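## Task

A loose 24-well cooling block sits on the table, labelled with rows A-D along a short edge and columns 1-6 along a long edge, with A1 at the corner where those edges meet. Loose snap-lid micro tubes holding frozen samples stand in A4, A6, B2, C5, D1 and D3. Close the lids on the tubes in A6 and C5 so that each is fully snapped and lies flat on its rim. All other lids stay in their starting state. Each tube finishes upright, seated on the floor of its own well, and the block finishes flat on the table. Lifting a tube is allowed if it is put back; a fall of more than a few millimetres ends the run as a failure. Open lids are held open by a weak catch. Nothing may count on the robot holding it at the end. Finally release everything and move the hand away.

## Robot and tools

Robot: one arm with a five-finger right hand. Everything is driven through a single arm, so each row or target is one list, not one per arm.

Frames. The scene frame has its origin on the table surface below the arm base, +z up, +y to the left when facing along +x. Results report the hand point in this frame: end_effector_position (m), end_effector_quat_wxyz, and velocities (m/s, rad/s). The hand point sits 0.05 m in front of the palm, where index pad and thumb tip meet in a pinch. Its own axes: +z runs along the straightened fingers (fingertips reach 0.06-0.07 m past the point), +y points out of the palm, +x runs across the palm toward the little finger. Across the palm the hand extends 0.08 m on the little-finger side and 0.02 m (thumb in front) to 0.09 m on the thumb side. A wrist bracket on the little-finger side sticks out 0.03 m beyond the point in +y and 0.11 m across; it can collide.

Row layout (14 numbers, each in [-1, 1]): dx, dy, dz, rx, ry, rz, little, ring, middle, index, thumb_bend, thumb_turn, force_limit, speed. The first six are an offset, expressed in the hand point's own axes, from the hand point pose measured at the start of the action (for a call's first action, the last pose a result reported). They are not absolute poses. Scale: 1.0 equals 0.6 m for dx-dz and 180 degrees for the rotation vector rx, ry, rz. Each row is measured from that same start pose, not from the previous row. The six motor numbers are absolute targets: fingers -1 straight to +1 curled into the palm; thumb_bend -1 straight to +1 bent; thumb_turn -1 beside the palm to +1 opposite the fingers. A pinch is roughly index +0.22, thumb_bend +0.75, thumb_turn +0.57. force_limit maps linearly from about 0 N at -1 to 10 N at +1 at the fingertip (15 N for the two thumb motors); it stops closing only. speed maps from nearly zero at -1 to full at +1 (full travel in 0.6 s); use -0.9 or lower for gentle grips.

execute_actions(actions): a list of actions; each action is up to 15 rows, one per 1/30 s step, the last row held for any remaining steps. An empty list just returns state and images. Per step the command is clipped to 100 mm and 16 degrees from the measured pose, so a long reach needs several actions.

move(target, speed, stop_force, blocking): target is one 14-number row; its pose part is an offset in hand axes from the pose in the latest result showing one. The hand travels a straight path (0.5-10 s). speed is m/s, 0.002-0.5, default 0.25 (turning up to twice that in rad/s). stop_force, in N from 9 to 40, ends the path when the wrist sensor feels that much extra push opposite the motion for 2 steps; only valid with slow speeds, not with blocking=false, not on turning moves, not in the first 0.2 s, and leave it out when backing off a surface. blocking=false returns after 0.5 s; then use wait or stop before further commands. The result adds a move: line with the ending (done, contact, held, off_target, moving, fault) and limits (paced = clipped, held = steps blocked).



Results: hand_measured, hand_stopped_by (moving, target, force, stalled, fault) and hand_load_n list six values in motor order. Falling loads signal a lost grip. "Hand target" is where the controller currently drives. "pose unreachable" means the clearance check altered the command. Wrist force and torque are in hand axes, carry a few N offset and noise, saturate near 50 N. Cameras: cam_low 672x504, cam_wrist 504x504 fisheye; calibration given is approximate.

Cautions: the arm is stiff, so commanding even slightly past a firm contact can trip a fault (joint torque limits, wrist joints 24.9 N m, or 150 N external force), which freezes the arm 10 s. Press lids with slow moves and stop_force. Do not drop tubes, tip the block, knock anything off the table, or slam. Holding loads heats motors; at 85 °C the brakes engage. Finish with the hand open and withdrawn.

Each tool is called after "Emit:" in YAML: its name, and indented under it one key for each argument.

Reference images:

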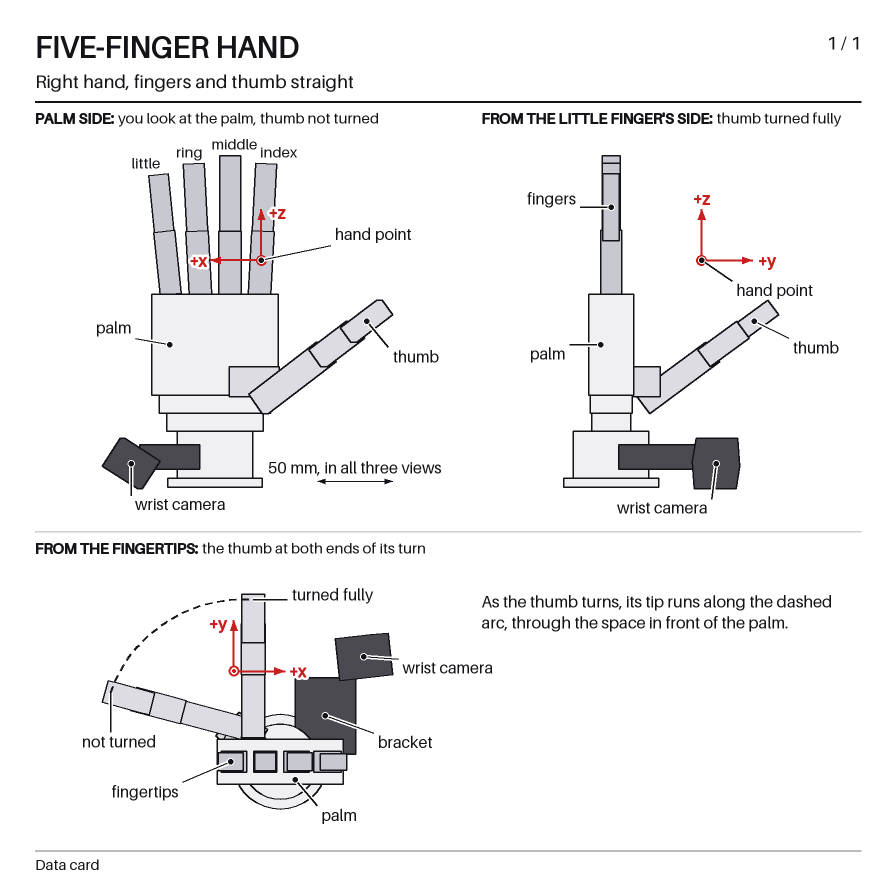

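## Session

I'll start by checking the current state and the camera images.

Emit:
execute_actions:
  actions: []

Scene clock: 0.00 s.
end_effector_position=(+0.3111, +0.2193, +0.3640) hand_measured=(-1.000, -1.000, -1.000, -1.000, -1.000, -1.000) hand_load_n=(+0.0, +0.0, +0.0, +0.0, +0.0, +0.0) hand_stopped_by=(target, target, target, target, target, target) hand_force_limit=0.00 hand_speed=-0.80 end_effector_quat_wxyz=(-0.024, -0.184, +0.907, +0.378) end_effector_velocity=(-0.000, +0.000, +0.000) end_effector_angular_velocity=(+0.000, +0.000, +0.001)
Joint positions: [-0.405 -1.349  1.979  1.494  0.982 -2.532]
Joint velocities: [ 0.     0.    -0.     0.001  0.    -0.001]
Motor temperatures (°C, as the motors report them): [24 23 25 30 29 29]
Wrist force (N, on the end effector, along its own x y z axes, offset not removed): no reading
Wrist torque (N m, same axes, about the end effector's origin, offset not removed): no reading
Hand target: +0.311, +0.219, +0.364; -0.024, -0.184, +0.907, +0.378

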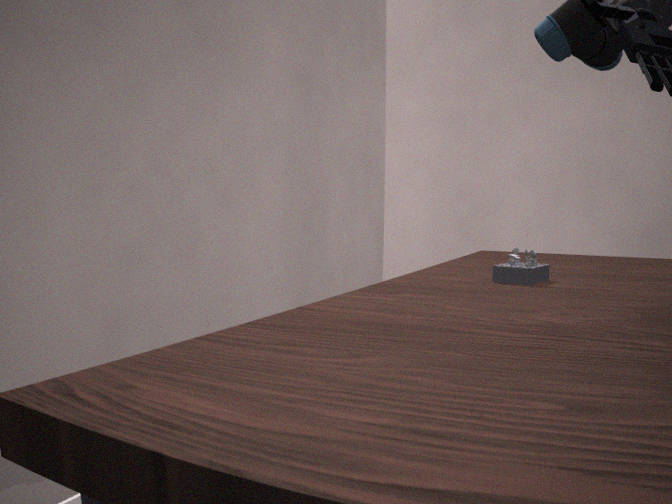

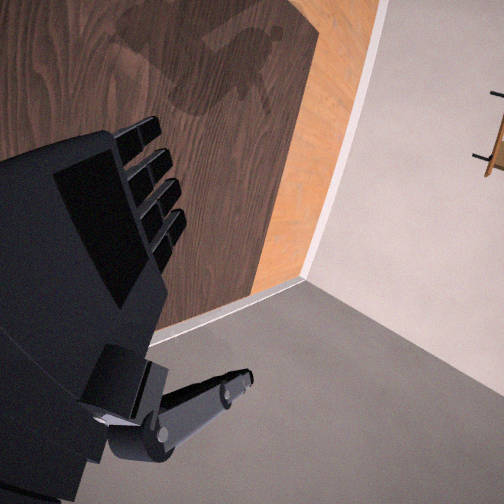

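Emit:
zoom_image:
  camera: "cam_low"
  region: [460, 230, 580, 300]

Region (460, 230, 580, 300) of cam_low's 672x504 image, scaled by 4.200, with more detail than that image has; it fills the top 294 rows of this view, and the rest is white.

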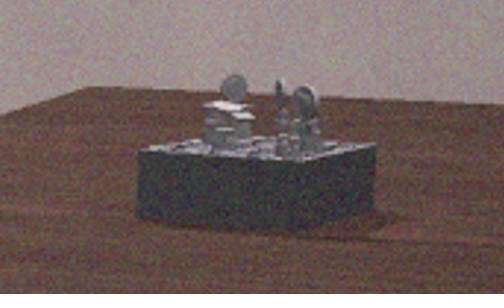

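Emit:
move:
  target: [0.289, -0.769, -0.591, 0.2485, -0.0158, 0.121, -1, -1, -1, -1, -1, -1, 0, 0]
  speed: 0.3

Scene clock: 6.60 s.
end_effector_position=(+0.3597, -0.3799, +0.2795) hand_measured=(-1.000, -1.000, -1.000, -1.000, -1.000, -1.000) hand_load_n=(+0.0, +0.0, +0.0, +0.0, +0.0, +0.0) hand_stopped_by=(target, target, target, target, target, target) hand_force_limit=0.00 hand_speed=0.00 end_effector_quat_wxyz=(-0.001, +0.000, +1.000, -0.001) end_effector_velocity=(+0.001, -0.003, -0.000) end_effector_angular_velocity=(-0.003, -0.001, -0.000)
Joint positions: [-1.178 -0.934  1.13   1.384  1.582 -2.736]
Joint velocities: [ 0.     0.006 -0.01   0.001  0.     0.   ]
Motor temperatures (°C, as the motors report them): [24 23 25 30 29 29]
Wrist force (N, on the end effector, along its own x y z axes, offset not removed): [-1.5 -2.4 -2.9]
Wrist torque (N m, same axes, about the end effector's origin, offset not removed): [-0.18 0.36 0.08]
Hand target: +0.360, -0.380, +0.279; -0.001, +0.000, +1.000, -0.001
Off the commanded pose: 0.000 m, 0 deg.
move: done
camera_calibration (this result's frames):
cam_wrist: T_world_to_cam=[[0.0908781, 0.995815, 0.00967962, 0.34008], [0.834035, -0.0814181, 0.545671, -0.482527], [0.544176, -0.0415164, -0.837943, 0.151024], [0, 0, 0, 1]] pos_world=[0.289355, -0.371674, 0.386558]

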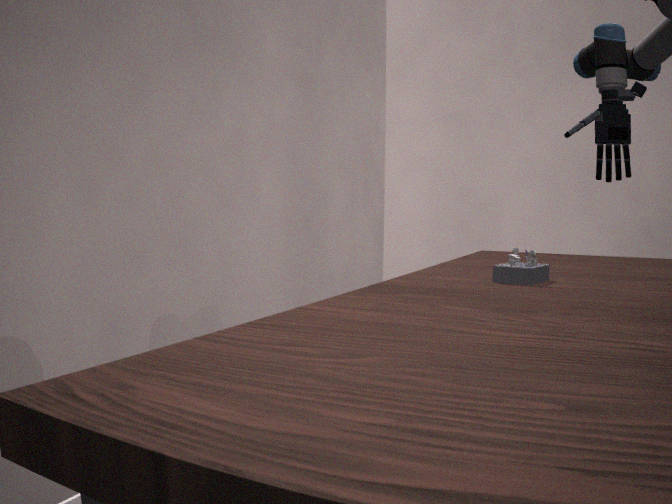

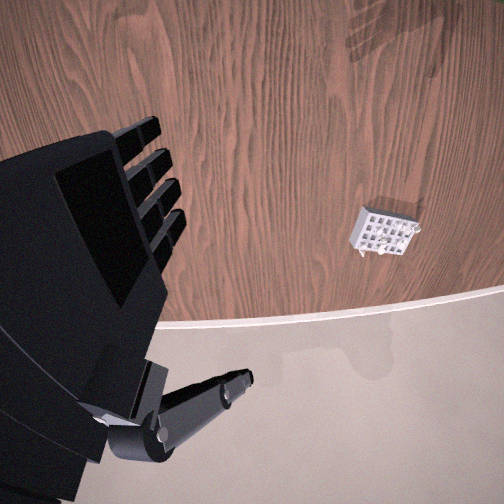

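Emit:
zoom_image:
  camera: "cam_wrist"
  region: [325, 180, 445, 280]

Region (325, 180, 445, 280) of cam_wrist's 504x504 image, scaled by 4.200, with more detail than that image has.

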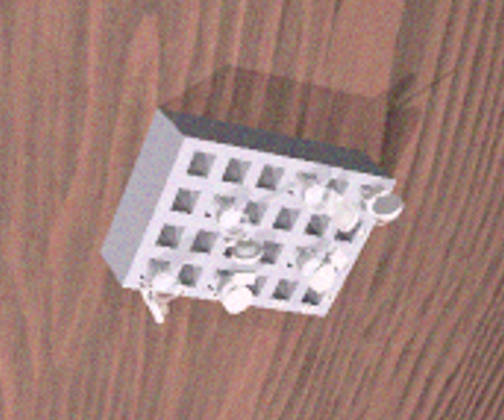

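Emit:
move:
  target: [-0.1, 0.35, 0.1825, 0, 0, 0, 1, 1, 1, -1, -1, -1, 0, 0.5]
  speed: 0.3

Scene clock: 12.70 s.
end_effector_position=(+0.4195, -0.1701, +0.1701) hand_measured=(+1.000, +1.000, +1.000, -1.000, -1.000, -1.000) hand_load_n=(+0.0, +0.0, +0.0, +0.0, +0.0, +0.0) hand_stopped_by=(target, target, target, target, target, target) hand_force_limit=0.00 hand_speed=0.50 end_effector_quat_wxyz=(-0.001, +0.000, +1.000, -0.000) end_effector_velocity=(+0.001, +0.002, -0.001) end_effector_angular_velocity=(-0.001, -0.000, +0.000)
Joint positions: [-0.841 -1.061  1.64   1.003  1.578 -2.4  ]
Joint velocities: [ 0.005  0.001  0.001 -0.003  0.001  0.005]
Motor temperatures (°C, as the motors report them): [24 23 25 30 29 29]
Wrist force (N, on the end effector, along its own x y z axes, offset not removed): [-1.7 -1.3 -1.6]
Wrist torque (N m, same axes, about the end effector's origin, offset not removed): [-0.11 0.19 0.02]
Hand target: +0.420, -0.170, +0.170; -0.001, +0.000, +1.000, -0.001
Off the commanded pose: 0.001 m, 0 deg.
move: done
camera_calibration (this result's frames):
cam_wrist: T_world_to_cam=[[0.0907848, 0.995819, 0.0101787, 0.1267], [0.833657, -0.0815844, 0.546223, -0.455653], [0.54477, -0.0411032, -0.837578, 0.0352803], [0, 0, 0, 1]] pos_world=[0.349136, -0.161894, 0.277148]

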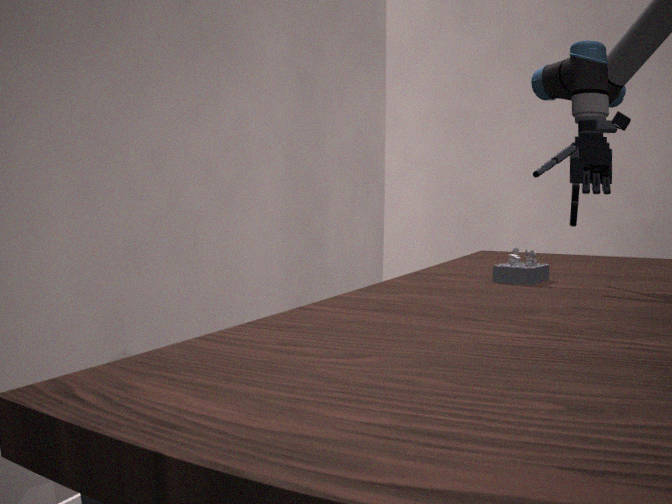

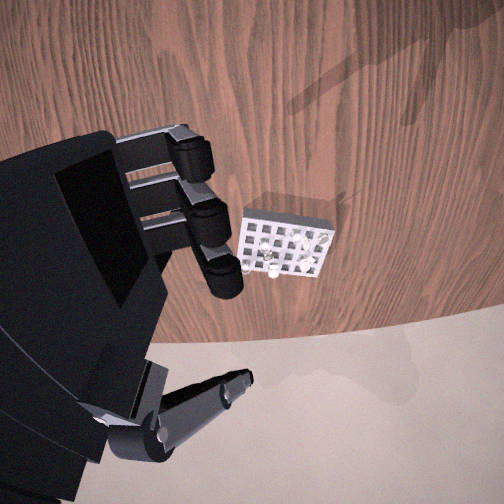

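Emit:
zoom_image:
  camera: "cam_wrist"
  region: [225, 190, 351, 290]

Region (225, 190, 351, 290) of cam_wrist's 504x504 image, scaled by 4.000, with more detail than that image has; it fills the top 400 rows of this view, and the rest is white.

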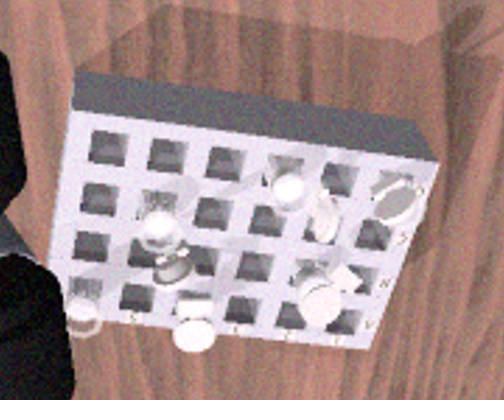

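Emit:
move:
  target: [-0.1103, 0.1393, 0.0385, 0, 0, -0.4256, -1, 1, 1, 1, -1, -1, 0, 0.5]
  speed: 0.3

Scene clock: 23.17 s.
end_effector_position=(+0.4858, -0.0866, +0.1470) hand_measured=(-1.000, +1.000, +1.000, +1.000, -1.000, -1.000) hand_load_n=(+0.0, +0.0, +0.0, +0.0, +0.0, +0.0) hand_stopped_by=(target, target, target, target, target, target) hand_force_limit=0.00 hand_speed=0.50 end_effector_quat_wxyz=(-0.000, -0.619, +0.785, -0.000) end_effector_velocity=(+0.000, +0.001, -0.000) end_effector_angular_velocity=(+0.001, +0.002, +0.014)
Joint positions: [-0.493 -0.818  1.29   1.111  1.573 -3.387]
Joint velocities: [ 0.004  0.003 -0.003  0.003 -0.    -0.01 ]
Motor temperatures (°C, as the motors report them): [24 23 25 30 29 29]
Wrist force (N, on the end effector, along its own x y z axes, offset not removed): [0.8 -1.5 -1.7]
Wrist torque (N m, same axes, about the end effector's origin, offset not removed): [-0.22 -0.08 0.06]
Hand target: +0.486, -0.086, +0.147; -0.000, -0.620, +0.785, -0.000
Off the commanded pose: 0.000 m, 0 deg.
move: done
camera_calibration (this result's frames):
cam_wrist: T_world_to_cam=[[-0.947217, 0.320392, 0.0113578, 0.483355], [0.274194, 0.791263, 0.546553, -0.14415], [0.166124, 0.520819, -0.837347, 0.215819], [0, 0, 0, 1]] pos_world=[0.461515, -0.153205, 0.254011]

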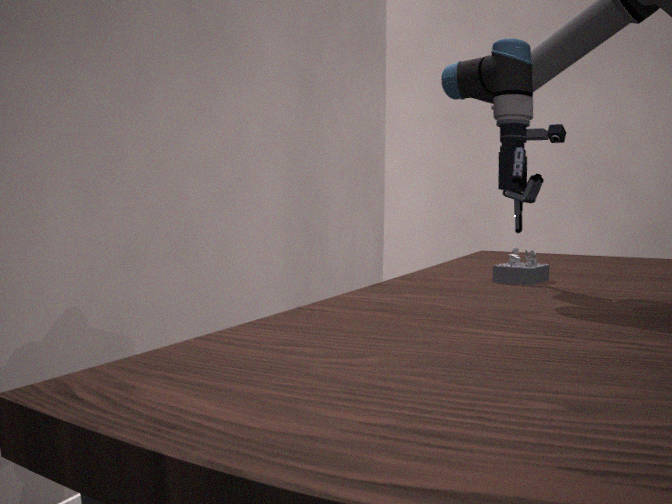

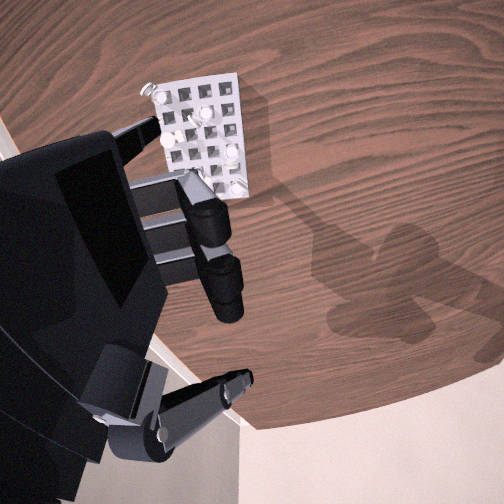

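Emit:
zoom_image:
  camera: "cam_wrist"
  region: [125, 60, 265, 200]

Emit:
zoom_image:
  camera: "cam_low"
  region: [470, 200, 570, 300]

Region (125, 60, 265, 200) of cam_wrist's 504x504 image, scaled by 3.600, with more detail than that image has.

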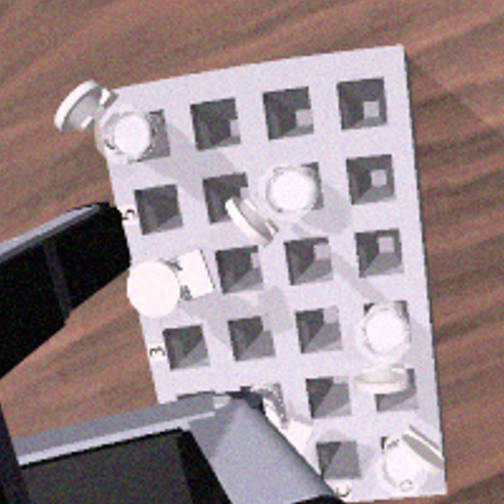

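Region (470, 200, 570, 300) of cam_low's 672x504 image, scaled by 5.040, with more detail than that image has.

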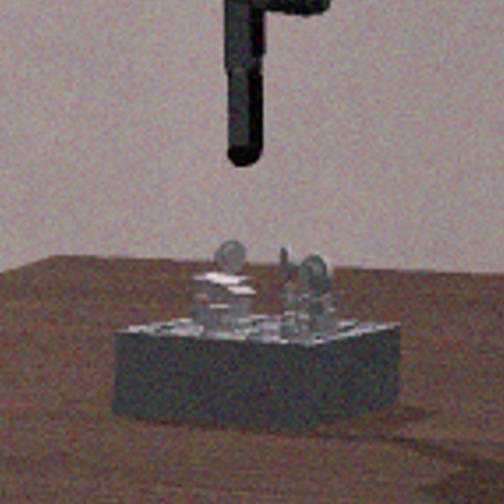

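Emit:
move:
  target: [0.0713, 0.07425, 0.025, 0, 0, -0.2211, -1, 1, 1, 1, -1, -1, 0, 0.5]
  speed: 0.25

Emit:
zoom_image:
  camera: "cam_wrist"
  region: [110, 60, 250, 200]

Emit:
zoom_image:
  camera: "cam_low"
  region: [470, 200, 570, 300]

Scene clock: 33.67 s.
end_effector_position=(+0.4325, -0.1177, +0.1321) hand_measured=(-1.000, +1.000, +1.000, +1.000, -1.000, -1.000) hand_load_n=(+0.0, +0.0, +0.0, +0.0, +0.0, +0.0) hand_stopped_by=(target, target, target, target, target, target) hand_force_limit=0.00 hand_speed=0.50 end_effector_quat_wxyz=(+0.000, +0.849, -0.528, -0.000) end_effector_velocity=(-0.001, -0.000, -0.000) end_effector_angular_velocity=(+0.000, -0.002, +0.013)
Joint positions: [-0.506 -0.884  1.453  1.014  1.573 -4.093]
Joint velocities: [-0.001 -0.003  0.005 -0.004 -0.001 -0.014]
Motor temperatures (°C, as the motors report them): [24 23 25 30 29 29]
Wrist force (N, on the end effector, along its own x y z axes, offset not removed): [-0.5 -2.4 -1.6]
Wrist torque (N m, same axes, about the end effector's origin, offset not removed): [-0.23 0.14 0.01]
Hand target: +0.432, -0.118, +0.132; +0.000, +0.849, -0.528, -0.000
Off the commanded pose: 0.000 m, 0 deg.
move: done
camera_calibration (this result's frames):
cam_wrist: T_world_to_cam=[[-0.933339, -0.3588, 0.0118775, 0.357072], [-0.294379, 0.783861, 0.54672, 0.148242], [-0.205473, 0.506778, -0.837232, 0.387455], [0, 0, 0, 1]] pos_world=[0.45652, -0.184437, 0.239102]

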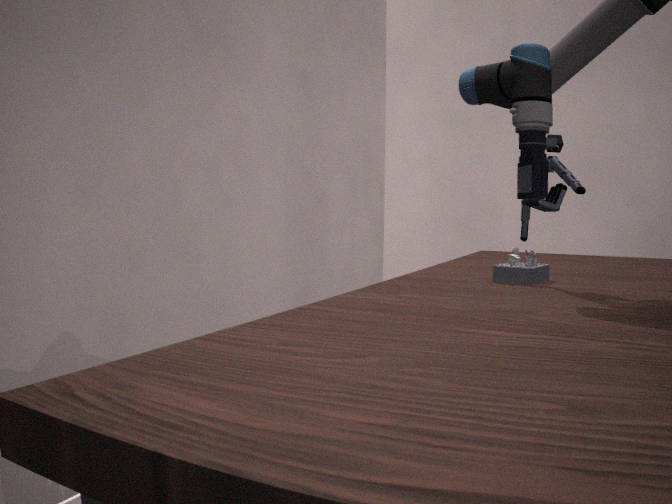

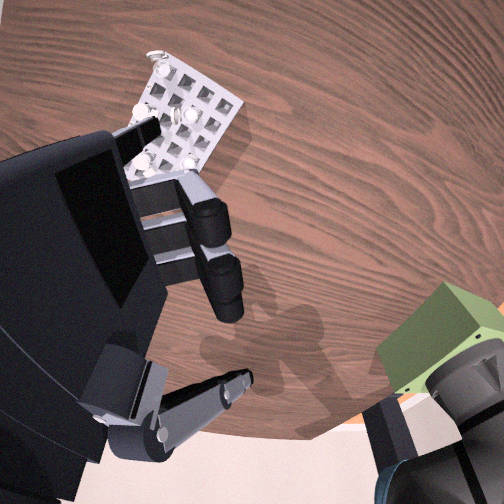

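Region (110, 60, 250, 200) of cam_wrist's 504x504 image, scaled by 3.600, with more detail than that image has.

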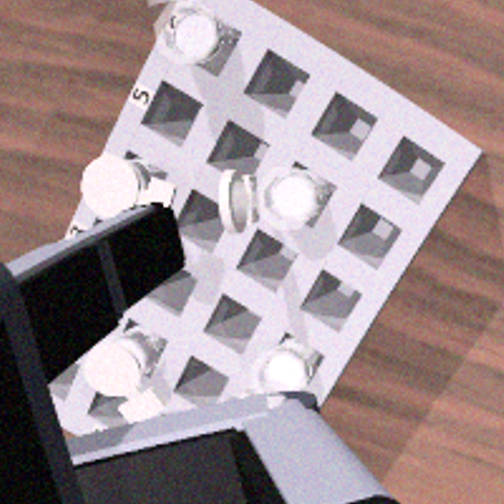

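Region (470, 200, 570, 300) of cam_low's 672x504 image, scaled by 5.040, with more detail than that image has.

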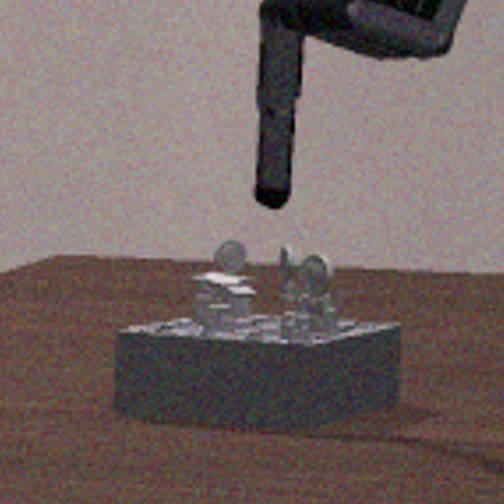

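Emit:
move:
  target: [0.005, -0.0017, 0.0283, 0, 0, 0, -1, 1, 1, 1, -1, -1, 0, 0.5]
  speed: 0.05

Emit:
zoom_image:
  camera: "cam_wrist"
  region: [110, 60, 250, 200]

Emit:
zoom_image:
  camera: "cam_low"
  region: [485, 220, 555, 290]

Scene clock: 39.77 s.
end_effector_position=(+0.4347, -0.1199, +0.1154) hand_measured=(-1.000, +1.000, +1.000, +1.000, -1.000, -1.000) hand_load_n=(+0.0, +0.0, +0.0, +0.0, +0.0, +0.0) hand_stopped_by=(target, target, target, target, target, target) hand_force_limit=0.00 hand_speed=0.50 end_effector_quat_wxyz=(+0.000, +0.849, -0.528, -0.000) end_effector_velocity=(+0.001, -0.001, -0.003) end_effector_angular_velocity=(-0.000, -0.000, -0.001)
Joint positions: [-0.508 -0.857  1.455  0.985  1.573 -4.095]
Joint velocities: [-0.001  0.004 -0.    -0.004  0.     0.   ]
Motor temperatures (°C, as the motors report them): [24 23 25 30 29 29]
Wrist force (N, on the end effector, along its own x y z axes, offset not removed): [0.0 -1.7 -3.4]
Wrist torque (N m, same axes, about the end effector's origin, offset not removed): [-0.15 0.03 0.21]
Hand target: +0.435, -0.120, +0.115; +0.000, +0.849, -0.528, -0.000
Off the commanded pose: 0.000 m, 0 deg.
move: done
camera_calibration (this result's frames):
cam_wrist: T_world_to_cam=[[-0.93333, -0.358823, 0.0118985, 0.358484], [-0.294382, 0.783844, 0.546743, 0.159711], [-0.20551, 0.506789, -0.837216, 0.375045], [0, 0, 0, 1]] pos_world=[0.458676, -0.186625, 0.222407]

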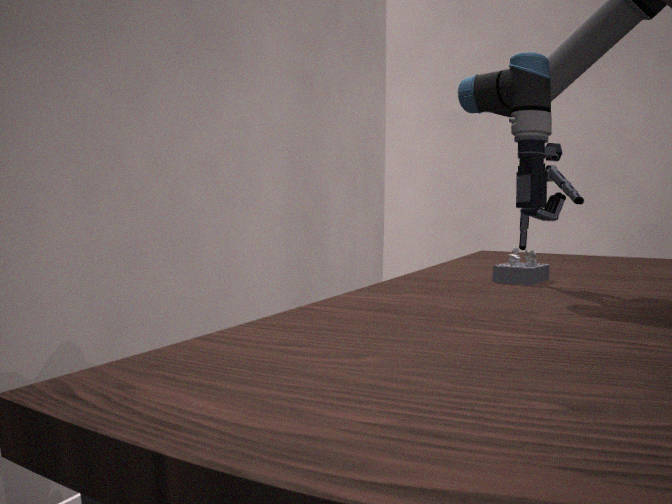

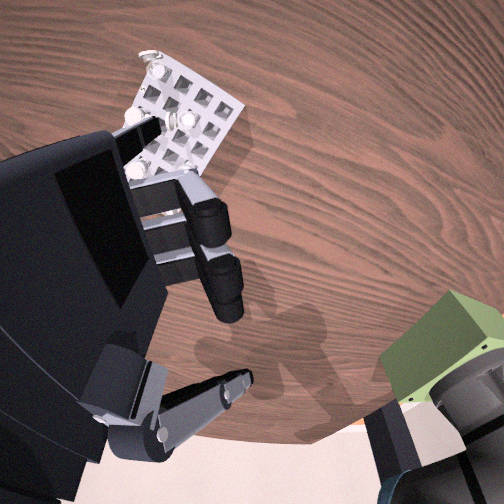

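Region (110, 60, 250, 200) of cam_wrist's 504x504 image, scaled by 3.600, with more detail than that image has.

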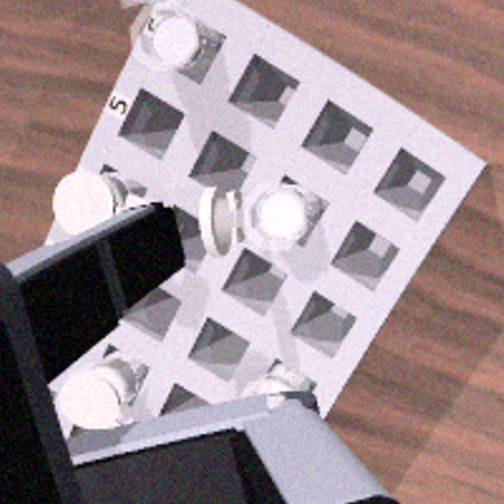

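Region (485, 220, 555, 290) of cam_low's 672x504 image, scaled by 7.200, with more detail than that image has.

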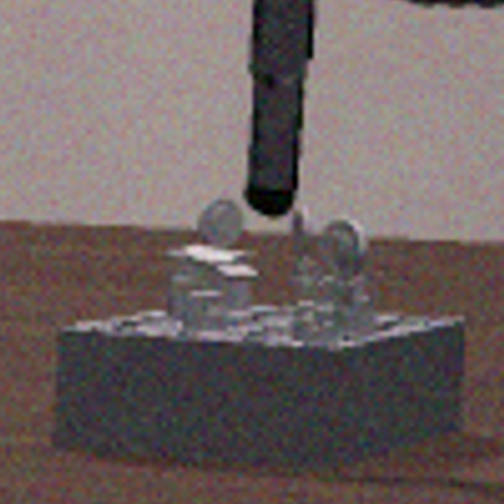

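Emit:
move:
  target: [0, 0, 0.0067, 0, 0, 0, -1, 1, 1, 1, -1, -1, 0, 0.5]
  speed: 0.03

Emit:
move:
  target: [0, 0.02, 0, 0, 0, 0, -1, 1, 1, 1, -1, -1, 0, 0.5]
  speed: 0.02

Emit:
zoom_image:
  camera: "cam_wrist"
  region: [110, 60, 250, 200]

Emit:
zoom_image:
  camera: "cam_low"
  region: [485, 220, 555, 290]

Scene clock: 41.83 s.
end_effector_position=(+0.4347, -0.1199, +0.1116) hand_measured=(-1.000, +1.000, +1.000, +1.000, -1.000, -1.000) hand_load_n=(+0.0, +0.0, +0.0, +0.0, +0.0, +0.0) hand_stopped_by=(target, target, target, target, target, target) hand_force_limit=0.00 hand_speed=0.50 end_effector_quat_wxyz=(+0.000, +0.849, -0.528, -0.000) end_effector_velocity=(-0.000, +0.000, -0.002) end_effector_angular_velocity=(+0.000, +0.000, -0.001)
Joint positions: [-0.508 -0.852  1.458  0.978  1.573 -4.095]
Joint velocities: [-0.     0.002  0.002 -0.004 -0.     0.001]
Motor temperatures (°C, as the motors report them): [24 23 25 30 29 29]
Wrist force (N, on the end effector, along its own x y z axes, offset not removed): [-0.2 -2.0 -4.3]
Wrist torque (N m, same axes, about the end effector's origin, offset not removed): [-0.20 0.18 0.09]
Hand target: +0.435, -0.120, +0.111; +0.000, +0.849, -0.528, -0.000
Off the commanded pose: 0.000 m, 0 deg.
move: done
camera_calibration (this result's frames):
cam_wrist: T_world_to_cam=[[-0.933335, -0.358809, 0.0119001, 0.358528], [-0.294372, 0.783853, 0.546736, 0.161804], [-0.205502, 0.506785, -0.83722, 0.371847], [0, 0, 0, 1]] pos_world=[0.458673, -0.186634, 0.218587]

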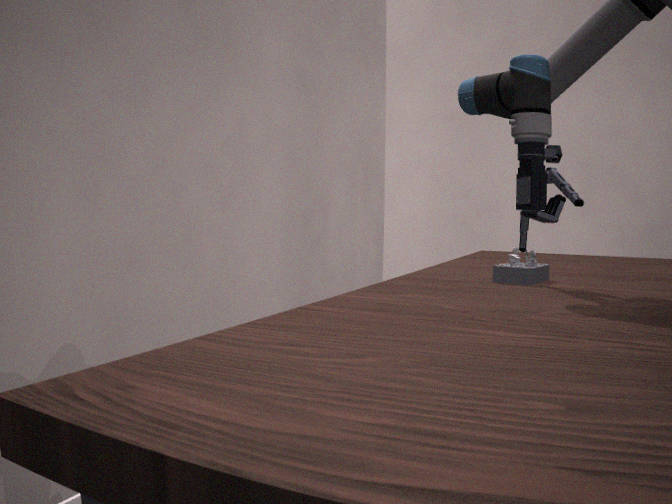

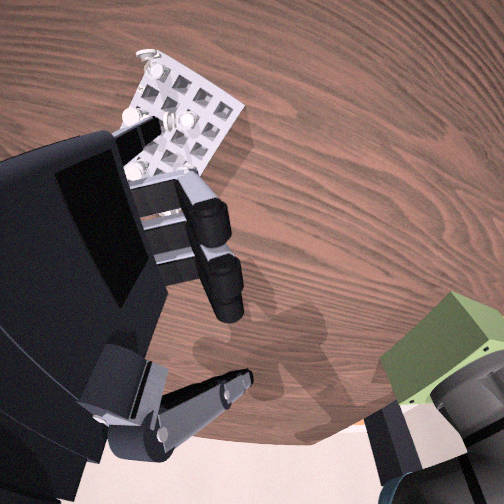

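Scene clock: 42.73 s.
end_effector_position=(+0.4242, -0.1250, +0.1116) hand_measured=(-1.000, +1.000, +1.000, +1.000, -1.000, -1.000) hand_load_n=(+0.0, +0.0, +0.0, +0.0, +0.0, +0.0) hand_stopped_by=(target, target, target, target, target, target) hand_force_limit=0.00 hand_speed=0.50 end_effector_quat_wxyz=(+0.000, +0.849, -0.528, -0.000) end_effector_velocity=(-0.002, -0.001, -0.000) end_effector_angular_velocity=(+0.001, -0.000, -0.000)
Joint positions: [-0.527 -0.87   1.491  0.963  1.573 -4.114]
Joint velocities: [-0.004 -0.004  0.008 -0.003 -0.001 -0.004]
Motor temperatures (°C, as the motors report them): [24 23 25 30 29 29]
Wrist force (N, on the end effector, along its own x y z axes, offset not removed): [-2.1 -2.8 -4.1]
Wrist torque (N m, same axes, about the end effector's origin, offset not removed): [-0.21 0.29 -0.13]
Hand target: +0.424, -0.125, +0.112; +0.000, +0.849, -0.528, -0.000
Off the commanded pose: 0.000 m, 0 deg.
move: done
camera_calibration (this result's frames):
cam_wrist: T_world_to_cam=[[-0.933338, -0.358798, 0.0119864, 0.346866], [-0.29432, 0.783877, 0.546729, 0.162736], [-0.205561, 0.506755, -0.837224, 0.372336], [0, 0, 0, 1]] pos_world=[0.448178, -0.191793, 0.218599]

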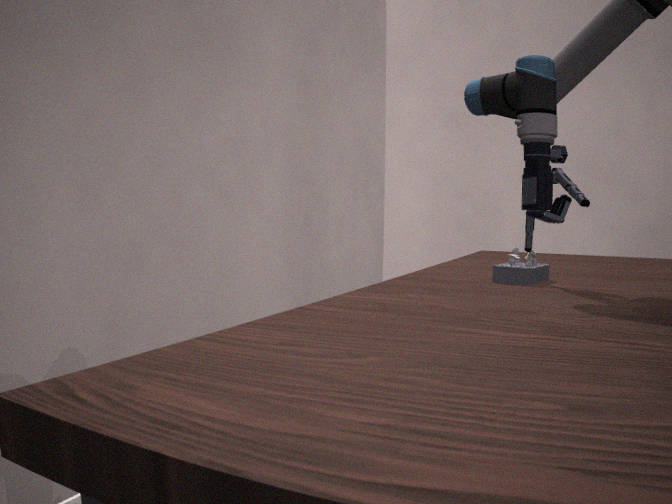

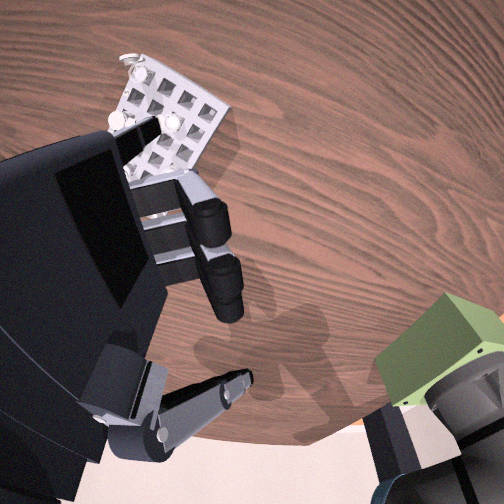

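Region (110, 60, 250, 200) of cam_wrist's 504x504 image, scaled by 3.600, with more detail than that image has.

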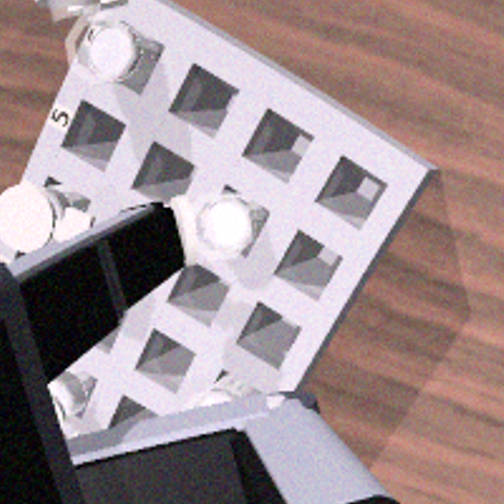

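Region (485, 220, 555, 290) of cam_low's 672x504 image, scaled by 7.200, with more detail than that image has.

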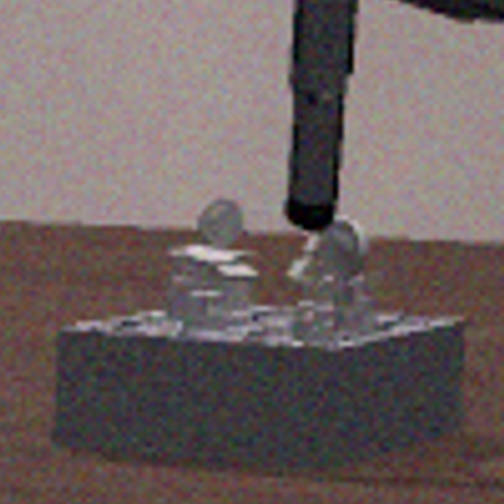

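Emit:
move:
  target: [0.0025, 0.0185, 0.005, 0, 0, 0, -1, 1, 1, 1, -1, -1, 0, 0.5]
  speed: 0.02

Emit:
zoom_image:
  camera: "cam_wrist"
  region: [110, 60, 250, 200]

Emit:
zoom_image:
  camera: "cam_low"
  region: [485, 220, 555, 290]

Scene clock: 44.57 s.
end_effector_position=(+0.4151, -0.1311, +0.1087) hand_measured=(-1.000, +1.000, +1.000, +1.000, -1.000, -1.000) hand_load_n=(+0.0, +0.0, +0.0, +0.0, +0.0, +0.0) hand_stopped_by=(target, target, target, target, target, target) hand_force_limit=0.00 hand_speed=0.50 end_effector_quat_wxyz=(+0.000, +0.849, -0.528, -0.000) end_effector_velocity=(-0.002, -0.001, -0.001) end_effector_angular_velocity=(+0.001, -0.000, -0.001)
Joint positions: [-0.547 -0.88   1.519  0.945  1.574 -4.134]
Joint velocities: [-0.005 -0.003  0.007 -0.003 -0.001 -0.004]
Motor temperatures (°C, as the motors report them): [24 23 25 30 29 29]
Wrist force (N, on the end effector, along its own x y z axes, offset not removed): [-3.3 -1.0 -6.5]
Wrist torque (N m, same axes, about the end effector's origin, offset not removed): [0.38 0.80 0.00]
Hand target: +0.415, -0.131, +0.109; +0.000, +0.849, -0.528, -0.000
Off the commanded pose: 0.000 m, 0 deg.
move: done
camera_calibration (this result's frames):
cam_wrist: T_world_to_cam=[[-0.93334, -0.358792, 0.0120501, 0.336255], [-0.294287, 0.783904, 0.546708, 0.166416], [-0.2056, 0.506719, -0.837236, 0.371138], [0, 0, 0, 1]] pos_world=[0.439121, -0.197871, 0.215697]

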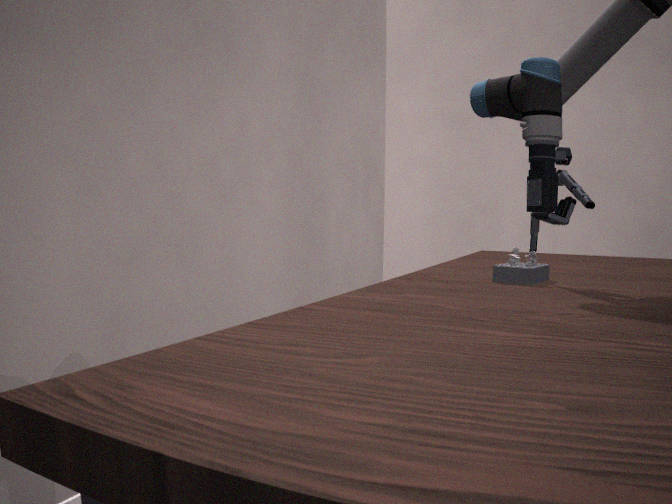

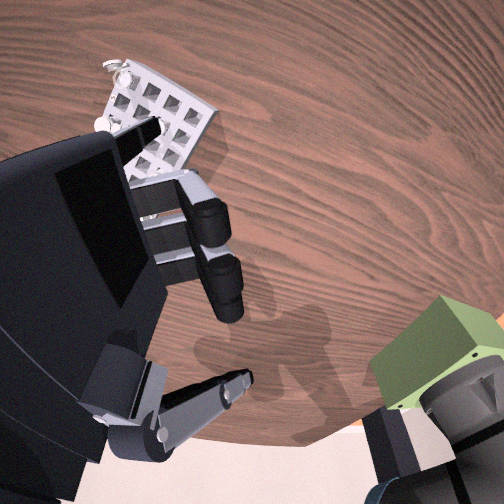

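Region (110, 60, 250, 200) of cam_wrist's 504x504 image, scaled by 3.600, with more detail than that image has.

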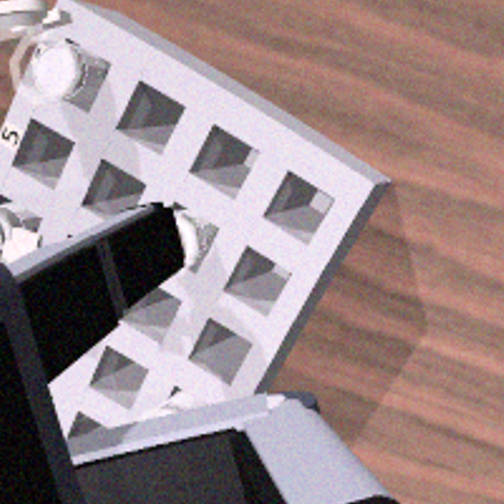

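Region (485, 220, 555, 290) of cam_low's 672x504 image, scaled by 7.200, with more detail than that image has.

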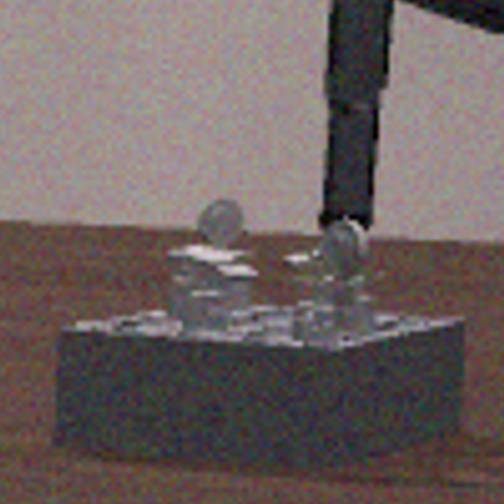

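Emit:
move:
  target: [0, 0, 0.0067, 0, 0, 0, -1, 1, 1, 1, -1, -1, 0, 0.5]
  speed: 0.003
  stop_force: 15

Emit:
zoom_image:
  camera: "cam_wrist"
  region: [110, 60, 250, 200]

Emit:
zoom_image:
  camera: "cam_low"
  region: [485, 220, 555, 290]

Scene clock: 47.00 s.
end_effector_position=(+0.4151, -0.1311, +0.1048) hand_measured=(-1.000, +1.000, +1.000, +1.000, -1.000, -1.000) hand_load_n=(-0.5, +0.0, +0.0, +0.0, +0.0, +0.0) hand_stopped_by=(target, target, target, target, target, target) hand_force_limit=0.00 hand_speed=0.50 end_effector_quat_wxyz=(+0.000, +0.849, -0.528, -0.000) end_effector_velocity=(-0.000, +0.000, -0.001) end_effector_angular_velocity=(-0.000, +0.000, -0.000)
Joint positions: [-0.547 -0.875  1.521  0.937  1.574 -4.134]
Joint velocities: [ 0.     0.001  0.    -0.001  0.     0.001]
Motor temperatures (°C, as the motors report them): [24 23 25 30 29 29]
Wrist force (N, on the end effector, along its own x y z axes, offset not removed): [-1.6 -3.7 -8.3]
Wrist torque (N m, same axes, about the end effector's origin, offset not removed): [-0.26 0.62 -0.13]
Hand target: +0.415, -0.131, +0.105; +0.000, +0.849, -0.528, -0.000
Off the commanded pose: 0.000 m, 0 deg.
move: done
camera_calibration (this result's frames):
cam_wrist: T_world_to_cam=[[-0.93334, -0.358792, 0.0120586, 0.336288], [-0.294281, 0.783899, 0.546718, 0.168557], [-0.205611, 0.506725, -0.83723, 0.367849], [0, 0, 0, 1]] pos_world=[0.439107, -0.197872, 0.211766]

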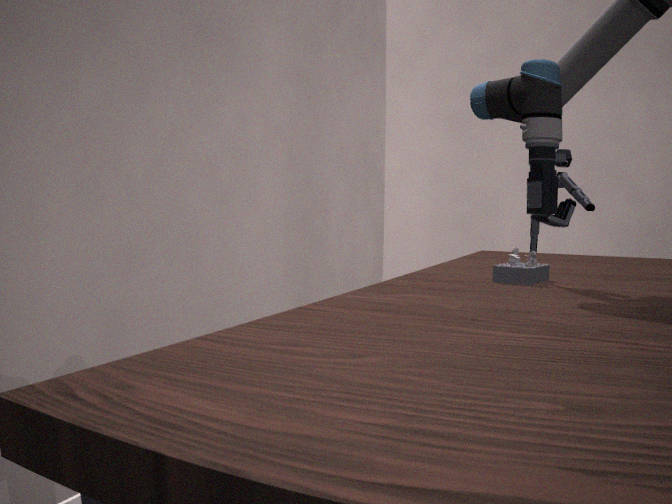

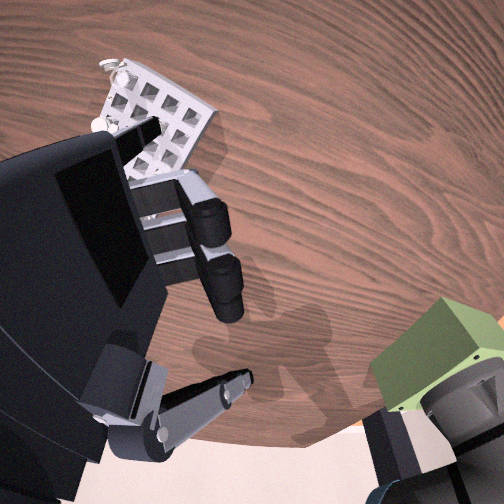

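Region (110, 60, 250, 200) of cam_wrist's 504x504 image, scaled by 3.600, with more detail than that image has.

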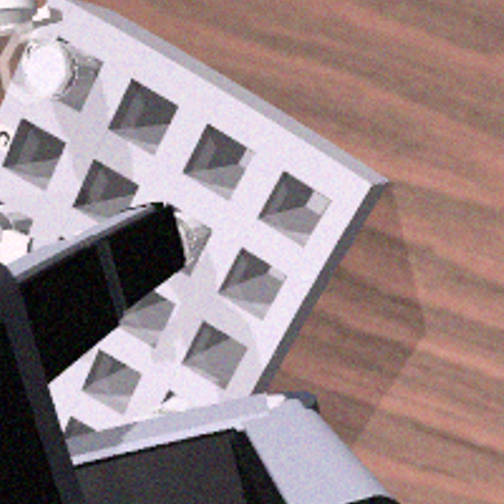

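Region (485, 220, 555, 290) of cam_low's 672x504 image, scaled by 7.200, with more detail than that image has.

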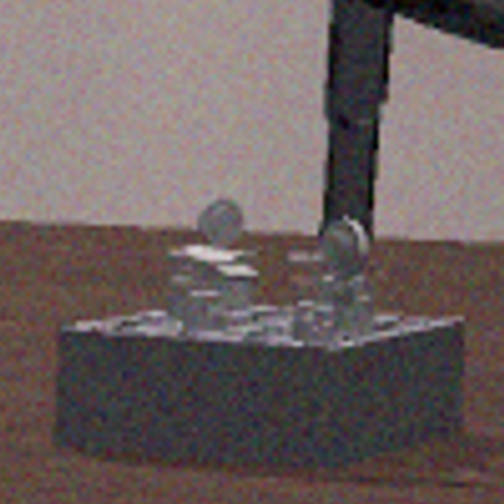

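Emit:
move:
  target: [0, 0, 0.005, 0, 0, 0, -1, 1, 1, 1, -1, -1, 0, 0.5]
  speed: 0.003
  stop_force: 15

Emit:
zoom_image:
  camera: "cam_low"
  region: [485, 220, 555, 290]

Scene clock: 48.27 s.
end_effector_position=(+0.4151, -0.1311, +0.1033) hand_measured=(-1.000, +1.000, +1.000, +1.000, -1.000, -1.000) hand_load_n=(-3.5, +0.0, +0.0, +0.0, +0.0, +0.0) hand_stopped_by=(target, target, target, target, target, target) hand_force_limit=0.00 hand_speed=0.50 end_effector_quat_wxyz=(+0.000, +0.849, -0.528, -0.000) end_effector_velocity=(+0.000, -0.000, +0.001) end_effector_angular_velocity=(-0.000, -0.002, +0.001)
Joint positions: [-0.547 -0.873  1.522  0.934  1.574 -4.134]
Joint velocities: [ 0.    -0.001 -0.001  0.    -0.    -0.   ]
Motor temperatures (°C, as the motors report them): [24 23 25 30 29 29]
Wrist force (N, on the end effector, along its own x y z axes, offset not removed): [-2.7 0.0 -32.0]
Wrist torque (N m, same axes, about the end effector's origin, offset not removed): [1.15 2.32 0.15]
Hand target: +0.415, -0.131, +0.104; +0.000, +0.849, -0.528, -0.000
Off the commanded pose: 0.002 m, 0 deg.
move: contact
camera_calibration (this result's frames):
cam_wrist: T_world_to_cam=[[-0.933342, -0.35879, 0.011969, 0.33634], [-0.294357, 0.783963, 0.546585, 0.169445], [-0.205492, 0.506627, -0.837318, 0.366571], [0, 0, 0, 1]] pos_world=[0.439125, -0.197878, 0.210295]

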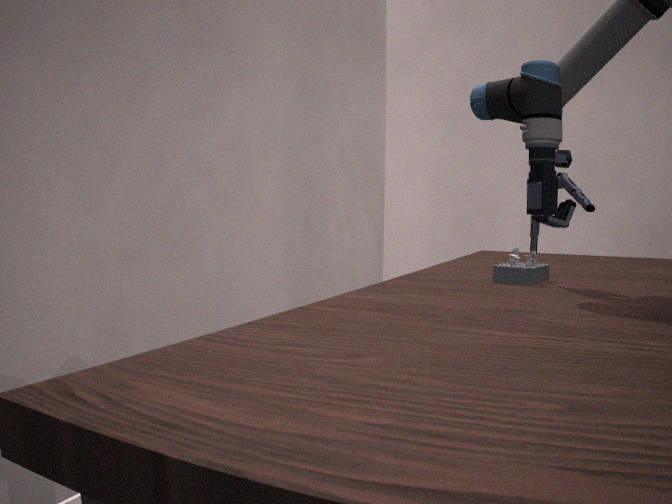

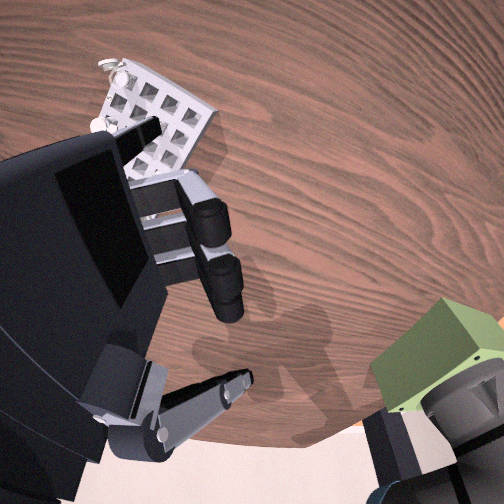

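Region (485, 220, 555, 290) of cam_low's 672x504 image, scaled by 7.200, with more detail than that image has.

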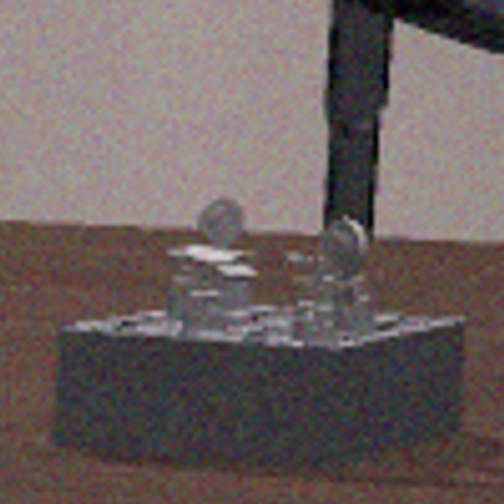

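Emit:
move:
  target: [0, 0, -0.035, 0, 0, 0, -1, 1, 1, 1, -1, -1, 0, 0.5]
  speed: 0.06

Scene clock: 53.17 s.
end_effector_position=(+0.4152, -0.1311, +0.1240) hand_measured=(-1.000, +1.000, +1.000, +1.000, -1.000, -1.000) hand_load_n=(+0.0, +0.0, +0.0, +0.0, +0.0, +0.0) hand_stopped_by=(target, target, target, target, target, target) hand_force_limit=0.00 hand_speed=0.50 end_effector_quat_wxyz=(+0.000, +0.849, -0.528, -0.000) end_effector_velocity=(+0.000, -0.000, +0.002) end_effector_angular_velocity=(-0.000, -0.000, +0.001)
Joint positions: [-0.547 -0.901  1.509  0.975  1.574 -4.134]
Joint velocities: [ 0.    -0.003 -0.002  0.004  0.    -0.001]
Motor temperatures (°C, as the motors report them): [24 23 25 30 29 29]
Wrist force (N, on the end effector, along its own x y z axes, offset not removed): [0.1 -3.1 -4.0]
Wrist torque (N m, same axes, about the end effector's origin, offset not removed): [-0.27 0.09 0.11]
Hand target: +0.415, -0.131, +0.124; +0.000, +0.849, -0.528, -0.000
Off the commanded pose: 0.000 m, 0 deg.
move: done
camera_calibration (this result's frames):
cam_wrist: T_world_to_cam=[[-0.933342, -0.35879, 0.0119688, 0.336118], [-0.294358, 0.783965, 0.546583, 0.158128], [-0.205492, 0.506626, -0.837319, 0.383934], [0, 0, 0, 1]] pos_world=[0.439155, -0.197882, 0.231022]

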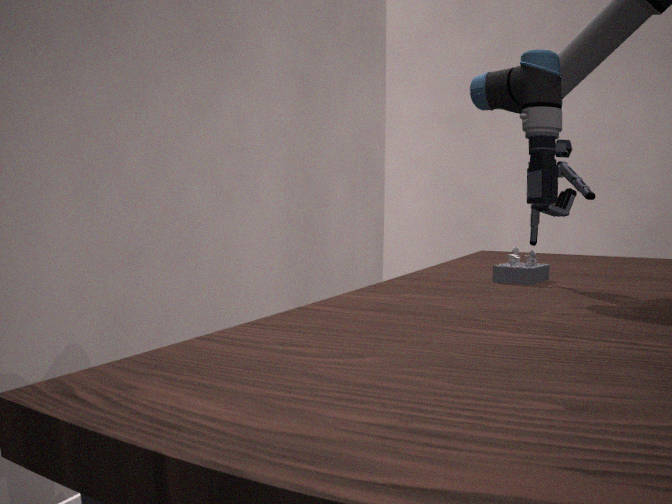

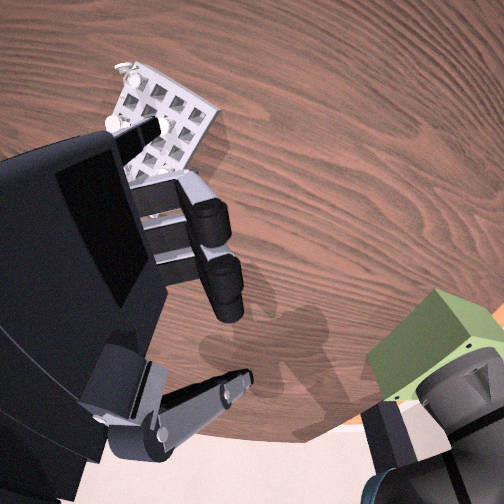

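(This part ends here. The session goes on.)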